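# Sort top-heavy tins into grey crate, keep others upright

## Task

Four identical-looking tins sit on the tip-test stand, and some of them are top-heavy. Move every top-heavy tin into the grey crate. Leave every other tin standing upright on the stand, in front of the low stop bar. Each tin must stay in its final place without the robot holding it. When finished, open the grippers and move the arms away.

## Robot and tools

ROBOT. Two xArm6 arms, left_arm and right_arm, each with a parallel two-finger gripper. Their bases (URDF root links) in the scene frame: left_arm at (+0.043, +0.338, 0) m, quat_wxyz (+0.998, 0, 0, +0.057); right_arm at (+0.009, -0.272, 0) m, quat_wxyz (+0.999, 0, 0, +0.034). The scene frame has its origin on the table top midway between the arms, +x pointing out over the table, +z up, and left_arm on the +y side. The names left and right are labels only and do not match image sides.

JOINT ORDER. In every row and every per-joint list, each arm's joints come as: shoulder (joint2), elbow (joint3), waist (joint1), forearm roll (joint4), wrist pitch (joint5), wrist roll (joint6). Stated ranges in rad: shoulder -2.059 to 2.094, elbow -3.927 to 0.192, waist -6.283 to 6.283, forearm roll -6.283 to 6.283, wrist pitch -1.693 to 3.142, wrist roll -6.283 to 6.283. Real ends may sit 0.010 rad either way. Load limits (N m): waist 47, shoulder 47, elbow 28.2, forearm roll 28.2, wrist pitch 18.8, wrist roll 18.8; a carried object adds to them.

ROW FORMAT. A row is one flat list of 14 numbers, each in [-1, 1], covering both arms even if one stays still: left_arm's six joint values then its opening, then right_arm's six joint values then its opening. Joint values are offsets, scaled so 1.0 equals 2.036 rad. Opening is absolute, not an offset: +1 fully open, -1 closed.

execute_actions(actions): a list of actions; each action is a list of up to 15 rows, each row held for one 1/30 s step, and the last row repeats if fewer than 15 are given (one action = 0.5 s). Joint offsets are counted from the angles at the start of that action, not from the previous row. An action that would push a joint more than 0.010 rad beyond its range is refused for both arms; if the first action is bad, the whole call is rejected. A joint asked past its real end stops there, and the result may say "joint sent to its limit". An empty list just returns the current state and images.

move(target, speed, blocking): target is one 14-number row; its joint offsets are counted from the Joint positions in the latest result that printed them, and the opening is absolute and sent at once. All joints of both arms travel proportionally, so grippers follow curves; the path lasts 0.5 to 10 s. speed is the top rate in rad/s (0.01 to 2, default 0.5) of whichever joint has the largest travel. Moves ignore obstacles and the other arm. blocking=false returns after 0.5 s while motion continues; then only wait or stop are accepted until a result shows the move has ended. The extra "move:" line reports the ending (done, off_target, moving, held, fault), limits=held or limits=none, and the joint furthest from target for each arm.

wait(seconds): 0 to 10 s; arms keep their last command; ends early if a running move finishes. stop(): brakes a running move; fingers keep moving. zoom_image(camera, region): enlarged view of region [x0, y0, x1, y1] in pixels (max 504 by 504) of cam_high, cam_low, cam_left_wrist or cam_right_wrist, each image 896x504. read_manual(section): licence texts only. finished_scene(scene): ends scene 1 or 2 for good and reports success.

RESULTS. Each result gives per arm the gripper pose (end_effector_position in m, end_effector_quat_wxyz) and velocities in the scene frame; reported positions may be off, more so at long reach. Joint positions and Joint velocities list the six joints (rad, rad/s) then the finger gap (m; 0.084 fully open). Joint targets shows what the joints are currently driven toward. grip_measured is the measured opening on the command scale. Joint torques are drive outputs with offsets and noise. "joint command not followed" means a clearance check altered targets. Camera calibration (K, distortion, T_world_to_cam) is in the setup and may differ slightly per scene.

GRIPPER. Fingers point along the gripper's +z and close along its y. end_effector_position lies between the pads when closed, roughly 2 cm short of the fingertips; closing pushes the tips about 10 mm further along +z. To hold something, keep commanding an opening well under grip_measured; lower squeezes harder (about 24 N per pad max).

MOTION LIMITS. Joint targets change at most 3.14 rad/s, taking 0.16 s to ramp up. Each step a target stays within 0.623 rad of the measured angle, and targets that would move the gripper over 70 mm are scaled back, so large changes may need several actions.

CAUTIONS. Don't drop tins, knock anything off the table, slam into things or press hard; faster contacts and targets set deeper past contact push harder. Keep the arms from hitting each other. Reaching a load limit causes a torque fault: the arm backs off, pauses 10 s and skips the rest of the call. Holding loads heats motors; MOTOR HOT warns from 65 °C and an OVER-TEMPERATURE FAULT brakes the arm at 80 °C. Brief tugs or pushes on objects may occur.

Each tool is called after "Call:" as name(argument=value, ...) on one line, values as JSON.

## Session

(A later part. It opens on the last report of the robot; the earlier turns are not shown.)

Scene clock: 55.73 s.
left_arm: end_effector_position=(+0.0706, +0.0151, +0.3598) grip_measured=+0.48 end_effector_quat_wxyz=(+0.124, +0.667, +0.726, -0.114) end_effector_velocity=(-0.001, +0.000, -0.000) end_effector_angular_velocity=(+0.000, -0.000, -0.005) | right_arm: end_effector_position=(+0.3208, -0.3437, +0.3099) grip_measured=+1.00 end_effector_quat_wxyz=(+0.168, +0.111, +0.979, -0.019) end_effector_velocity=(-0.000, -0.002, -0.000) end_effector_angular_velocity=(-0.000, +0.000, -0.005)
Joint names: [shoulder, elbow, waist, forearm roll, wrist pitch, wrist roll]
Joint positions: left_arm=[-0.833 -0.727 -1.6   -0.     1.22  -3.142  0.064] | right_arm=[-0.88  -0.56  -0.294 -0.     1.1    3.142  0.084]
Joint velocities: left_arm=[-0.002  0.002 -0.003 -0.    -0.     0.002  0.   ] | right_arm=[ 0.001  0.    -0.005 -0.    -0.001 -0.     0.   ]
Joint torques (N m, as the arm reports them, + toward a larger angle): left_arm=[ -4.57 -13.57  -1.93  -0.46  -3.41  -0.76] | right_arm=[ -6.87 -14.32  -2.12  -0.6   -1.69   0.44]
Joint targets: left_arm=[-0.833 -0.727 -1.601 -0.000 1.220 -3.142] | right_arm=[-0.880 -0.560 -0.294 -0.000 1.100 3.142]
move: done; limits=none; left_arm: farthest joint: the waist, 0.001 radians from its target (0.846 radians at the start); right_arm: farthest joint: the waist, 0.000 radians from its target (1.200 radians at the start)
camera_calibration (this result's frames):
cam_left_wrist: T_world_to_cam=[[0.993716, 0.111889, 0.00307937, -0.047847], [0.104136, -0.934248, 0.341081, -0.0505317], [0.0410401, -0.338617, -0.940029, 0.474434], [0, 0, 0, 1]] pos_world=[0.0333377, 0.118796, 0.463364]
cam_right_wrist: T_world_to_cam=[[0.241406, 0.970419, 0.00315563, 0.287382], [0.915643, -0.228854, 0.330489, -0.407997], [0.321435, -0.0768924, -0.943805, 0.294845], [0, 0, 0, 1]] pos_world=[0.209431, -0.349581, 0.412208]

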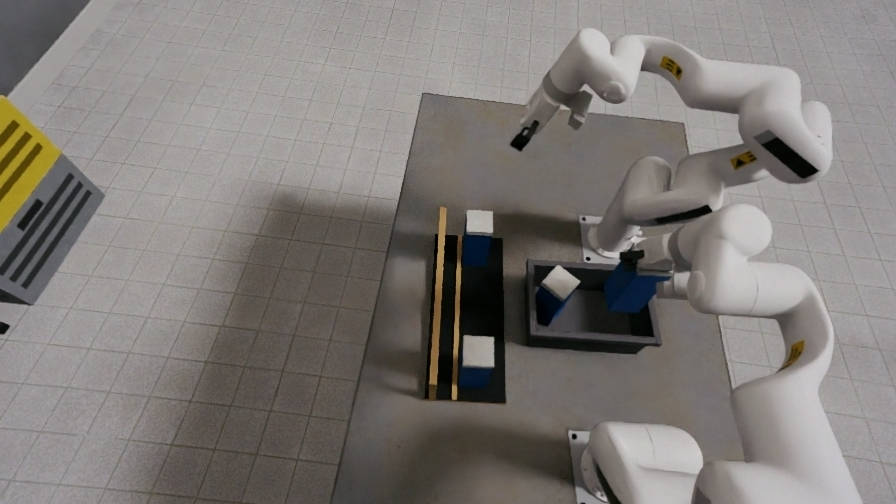

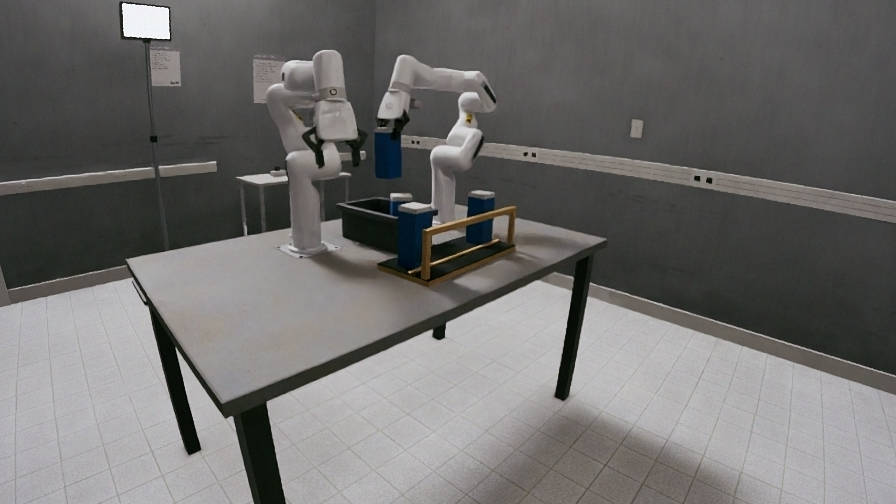

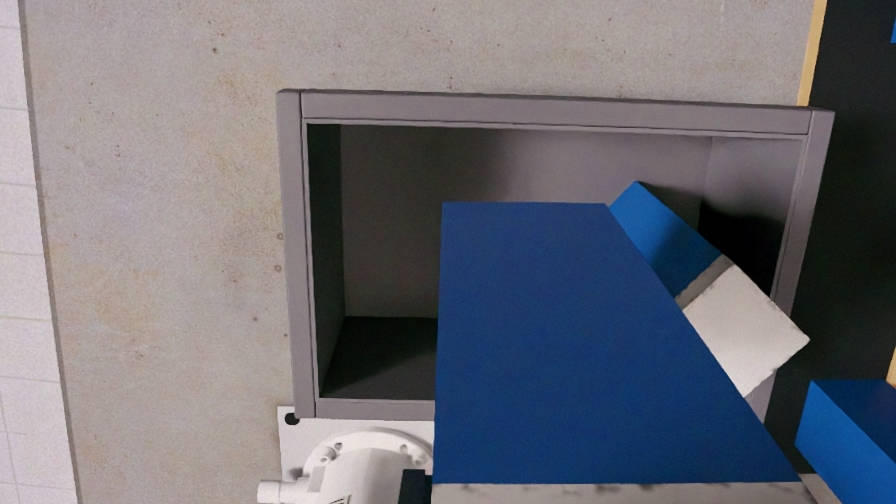

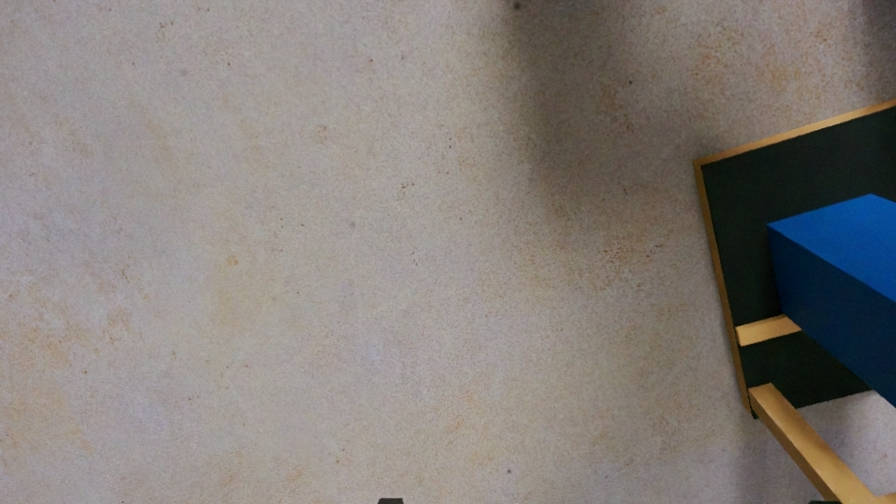

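Call:
move(target=[0.047,0.2642,0,0,-0.3112,0,-0.2,0,0,0,0,0,0,1], speed=0.35)

Call:
move(target=[0,0,0,0,0,0,1,0,0,0,0,0,0,1])

Call:
move(target=[-0.047,-0.2642,0,0,0.3112,0,1,0,0,0,0,0,0,1], speed=0.6)

Scene clock: 58.63 s.
left_arm: end_effector_position=(+0.0706, +0.0152, +0.1581) grip_measured=+0.48 end_effector_quat_wxyz=(+0.125, +0.667, +0.726, -0.114) end_effector_velocity=(+0.000, +0.001, -0.001) end_effector_angular_velocity=(+0.002, +0.000, +0.001) | right_arm: end_effector_position=(+0.3208, -0.3437, +0.3099) grip_measured=+1.00 end_effector_quat_wxyz=(+0.168, +0.111, +0.979, -0.019) end_effector_velocity=(-0.000, +0.000, +0.001) end_effector_angular_velocity=(-0.000, -0.000, +0.001)
Joint names: [shoulder, elbow, waist, forearm roll, wrist pitch, wrist roll]
Joint positions: left_arm=[-0.737 -0.189 -1.6   -0.     0.586 -3.142  0.064] | right_arm=[-0.88  -0.56  -0.294 -0.     1.1    3.142  0.084]
Joint velocities: left_arm=[ 0.001  0.003  0.001 -0.    -0.002 -0.     0.   ] | right_arm=[-0.001 -0.001  0.001 -0.     0.001  0.    -0.   ]
Joint torques (N m, as the arm reports them, + toward a larger angle): left_arm=[ -5.69 -13.1   -1.54  -0.53  -3.52  -0.89] | right_arm=[ -6.75 -14.48  -2.01  -0.65  -1.74   0.43]
Joint targets: left_arm=[-0.737 -0.189 -1.600 -0.000 0.586 -3.142] | right_arm=[-0.880 -0.560 -0.294 -0.000 1.100 3.142]
move: done; limits=none; left_arm: farthest joint: the waist, 0.000 radians from its target (0.001 radians at the start); right_arm: farthest joint: the waist, 0.000 radians from its target (0.000 radians at the start)
camera_calibration (this result's frames):
cam_left_wrist: T_world_to_cam=[[0.993714, 0.111906, 0.00307157, -0.0472292], [0.104139, -0.934115, 0.341445, 0.0182807], [0.0410788, -0.338979, -0.939897, 0.284822], [0, 0, 0, 1]] pos_world=[0.0333284, 0.11891, 0.261606]
cam_right_wrist: T_world_to_cam=[[0.241406, 0.970419, 0.00315564, 0.287382], [0.915643, -0.228854, 0.330489, -0.407997], [0.321435, -0.0768925, -0.943805, 0.294845], [0, 0, 0, 1]] pos_world=[0.209431, -0.349581, 0.412208]

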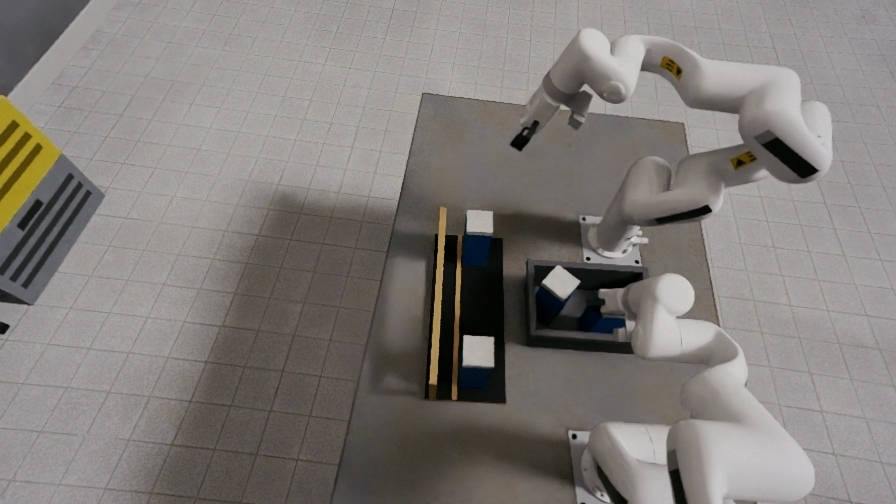

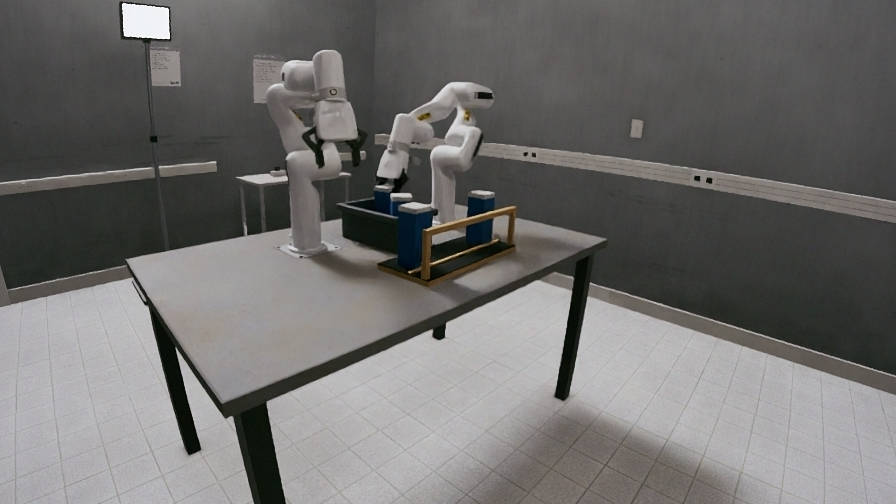

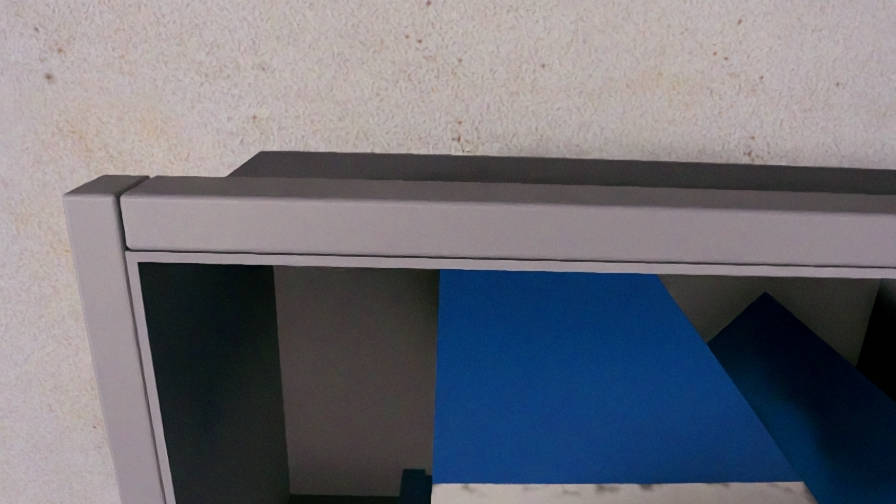

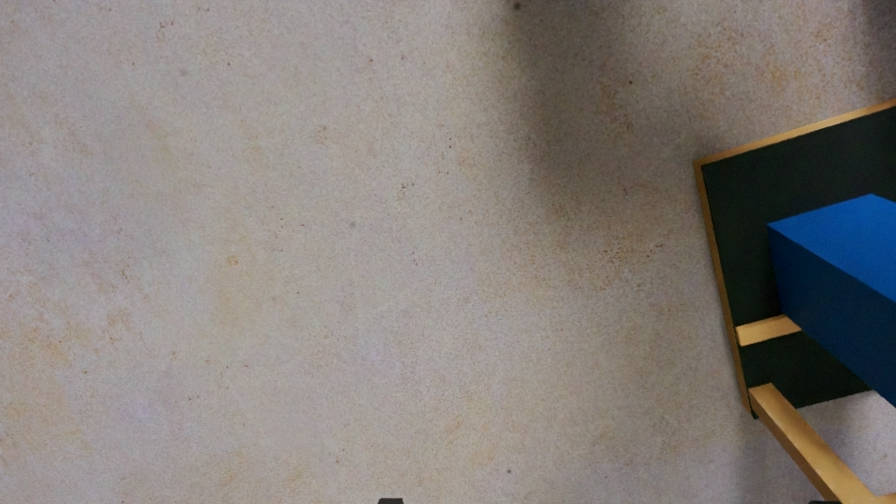

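Scene clock: 59.13 s.
left_arm: end_effector_position=(+0.0706, +0.0151, +0.1582) grip_measured=+1.00 end_effector_quat_wxyz=(+0.125, +0.667, +0.726, -0.115) end_effector_velocity=(-0.000, +0.001, -0.001) end_effector_angular_velocity=(+0.003, +0.000, -0.000) | right_arm: end_effector_position=(+0.3208, -0.3437, +0.3099) grip_measured=+1.00 end_effector_quat_wxyz=(+0.168, +0.111, +0.979, -0.019) end_effector_velocity=(-0.000, -0.000, -0.000) end_effector_angular_velocity=(-0.001, +0.001, +0.000)
Joint names: [shoulder, elbow, waist, forearm roll, wrist pitch, wrist roll]
Joint positions: left_arm=[-0.737 -0.189 -1.6   -0.     0.586 -3.142  0.084] | right_arm=[-0.88  -0.56  -0.294 -0.     1.1    3.142  0.084]
Joint velocities: left_arm=[ 0.001  0.002 -0.     0.     0.    -0.     0.   ] | right_arm=[ 0.001  0.    -0.    -0.001  0.    -0.     0.   ]
Joint torques (N m, as the arm reports them, + toward a larger angle): left_arm=[ -4.73 -11.99  -1.9   -0.67  -2.78  -0.76] | right_arm=[ -7.06 -14.34  -2.12  -0.55  -1.73   0.43]
Joint targets: left_arm=[-0.737 -0.189 -1.600 -0.000 0.586 -3.142] | right_arm=[-0.880 -0.560 -0.294 -0.000 1.100 3.142]
move: done; limits=none; left_arm: farthest joint: the waist, 0.000 radians from its target (0.000 radians at the start); right_arm: farthest joint: the waist, 0.000 radians from its target (0.000 radians at the start)
camera_calibration (this result's frames):
cam_left_wrist: T_world_to_cam=[[0.993714, 0.111906, 0.00306284, -0.0472257], [0.104129, -0.934009, 0.341736, 0.0181231], [0.041103, -0.339269, -0.939791, 0.284886], [0, 0, 0, 1]] pos_world=[0.0333321, 0.118865, 0.261684]
cam_right_wrist: T_world_to_cam=[[0.241406, 0.970419, 0.00315554, 0.287382], [0.915643, -0.228854, 0.330489, -0.407997], [0.321435, -0.0768926, -0.943805, 0.294845], [0, 0, 0, 1]] pos_world=[0.209431, -0.349581, 0.412208]

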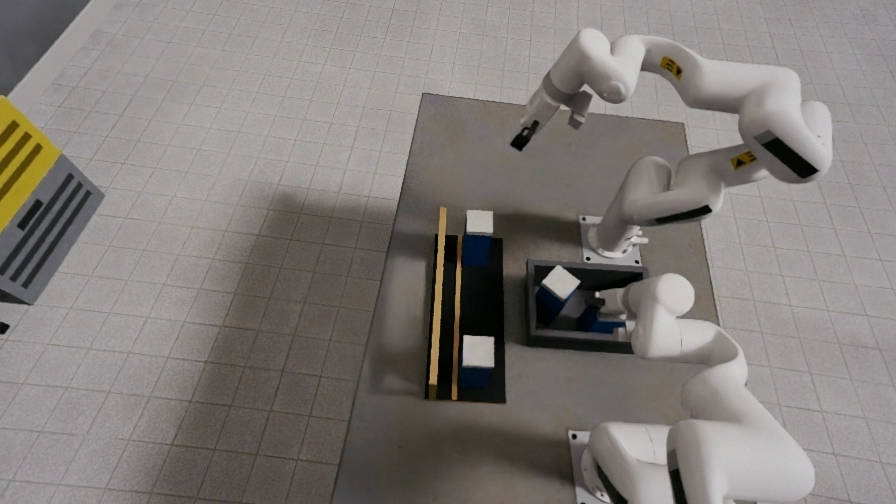

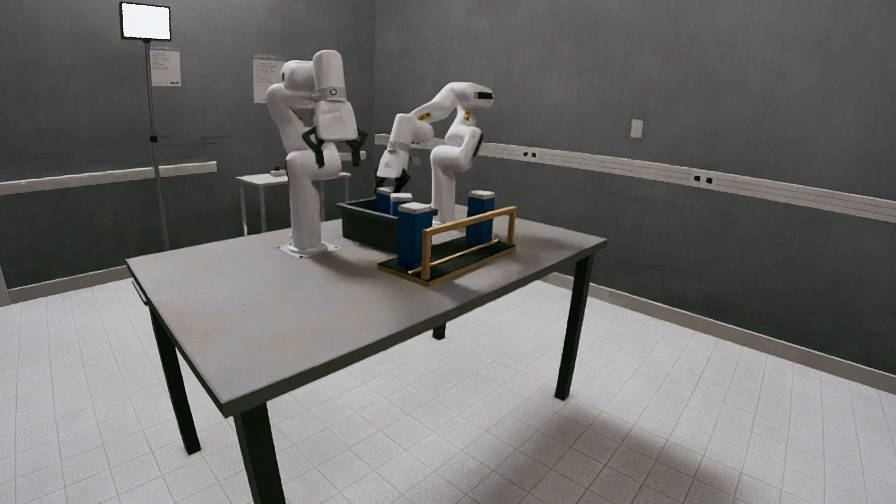

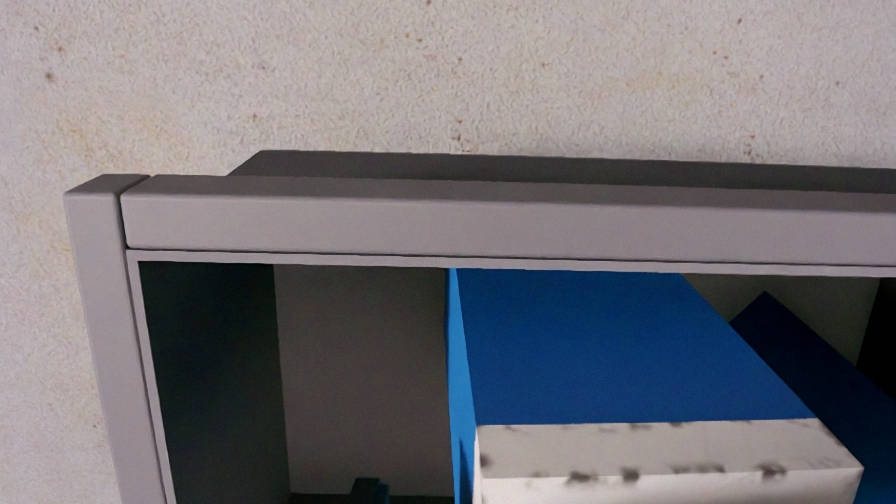

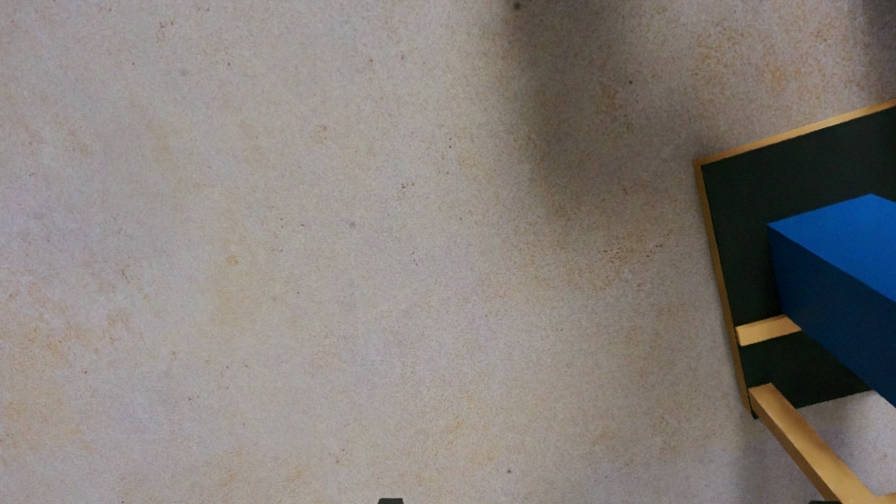

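Scene clock: 60.87 s.
left_arm: end_effector_position=(+0.0706, +0.0151, +0.3599) grip_measured=+1.00 end_effector_quat_wxyz=(+0.124, +0.667, +0.726, -0.114) end_effector_velocity=(-0.000, +0.000, +0.002) end_effector_angular_velocity=(-0.004, -0.000, +0.000) | right_arm: end_effector_position=(+0.3208, -0.3437, +0.3099) grip_measured=+1.00 end_effector_quat_wxyz=(+0.168, +0.111, +0.979, -0.019) end_effector_velocity=(-0.000, +0.000, -0.001) end_effector_angular_velocity=(+0.001, +0.003, +0.001)
Joint names: [shoulder, elbow, waist, forearm roll, wrist pitch, wrist roll]
Joint positions: left_arm=[-0.833 -0.727 -1.6   -0.     1.22  -3.142  0.084] | right_arm=[-0.88  -0.56  -0.294 -0.     1.1    3.142  0.084]
Joint velocities: left_arm=[-0.002 -0.003 -0.     0.     0.001 -0.     0.   ] | right_arm=[ 0.002  0.001  0.     0.001  0.001 -0.001  0.   ]
Joint torques (N m, as the arm reports them, + toward a larger angle): left_arm=[ -3.99 -12.3   -1.78  -0.36  -2.68  -0.88] | right_arm=[ -6.84 -14.32  -2.17  -0.69  -1.7    0.45]
Joint targets: left_arm=[-0.833 -0.727 -1.600 -0.000 1.220 -3.142] | right_arm=[-0.880 -0.560 -0.294 -0.000 1.100 3.142]
move: done; limits=none; left_arm: farthest joint: the waist, 0.000 radians from its target (0.000 radians at the start); right_arm: farthest joint: the waist, 0.000 radians from its target (0.000 radians at the start)
camera_calibration (this result's frames):
cam_left_wrist: T_world_to_cam=[[0.993716, 0.111889, 0.00307412, -0.0478444], [0.104129, -0.934176, 0.34128, -0.0506551], [0.0410572, -0.338815, -0.939957, 0.474465], [0, 0, 0, 1]] pos_world=[0.0333383, 0.118788, 0.463411]
cam_right_wrist: T_world_to_cam=[[0.241406, 0.970419, 0.00315543, 0.287382], [0.915643, -0.228855, 0.330489, -0.407997], [0.321435, -0.0768929, -0.943805, 0.294845], [0, 0, 0, 1]] pos_world=[0.209431, -0.349581, 0.412208]

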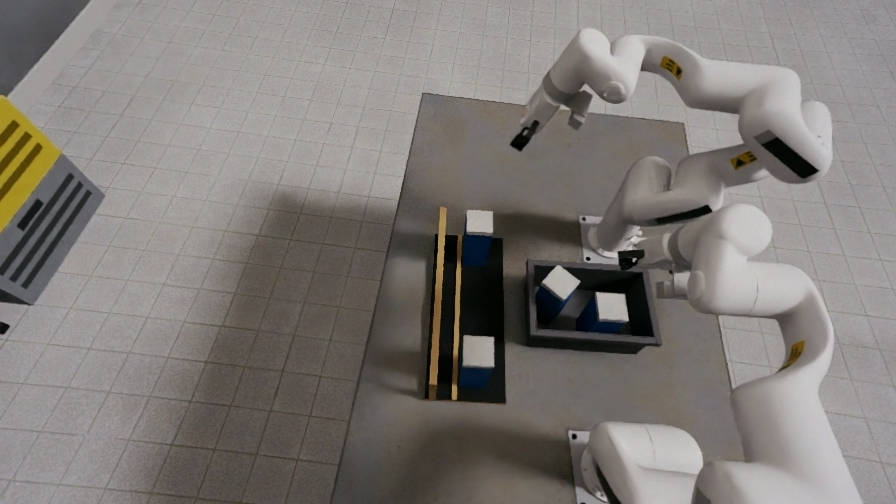

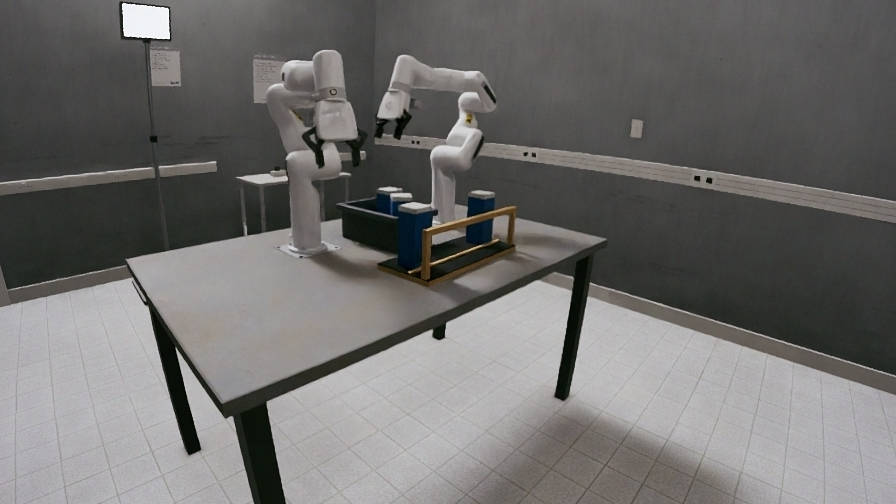

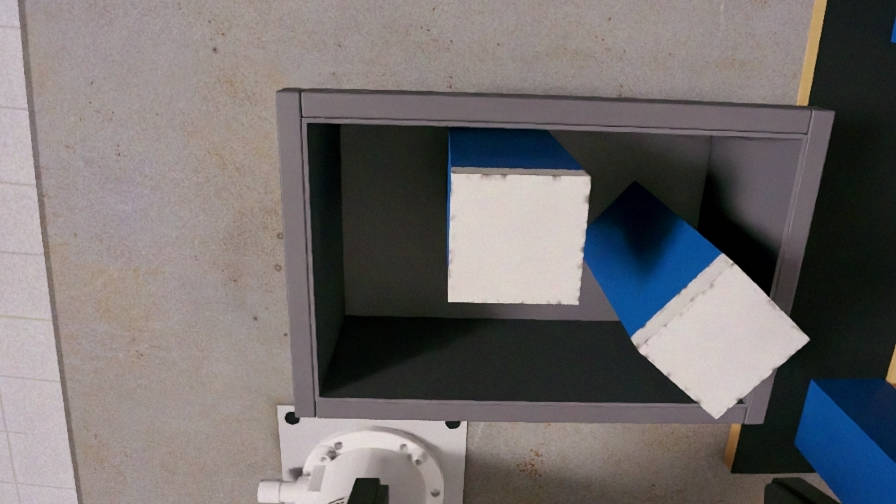

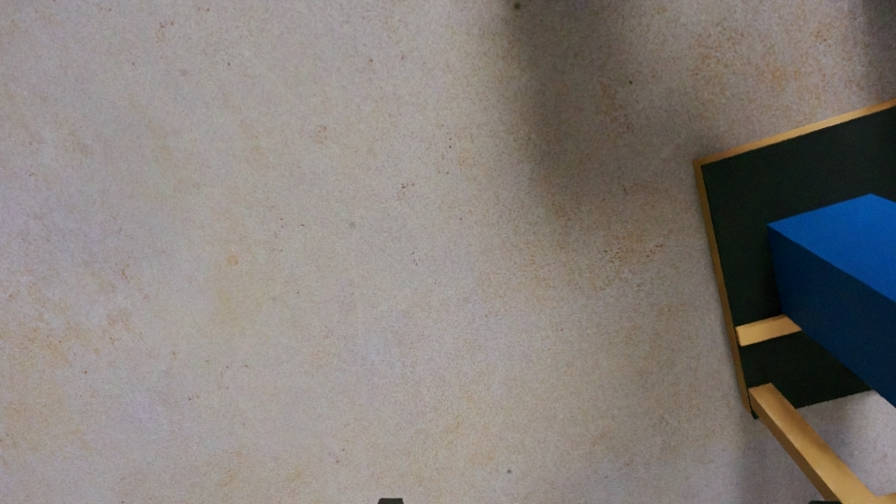

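Call:
finished_scene(scene=1)

The scene is finished: the task was done.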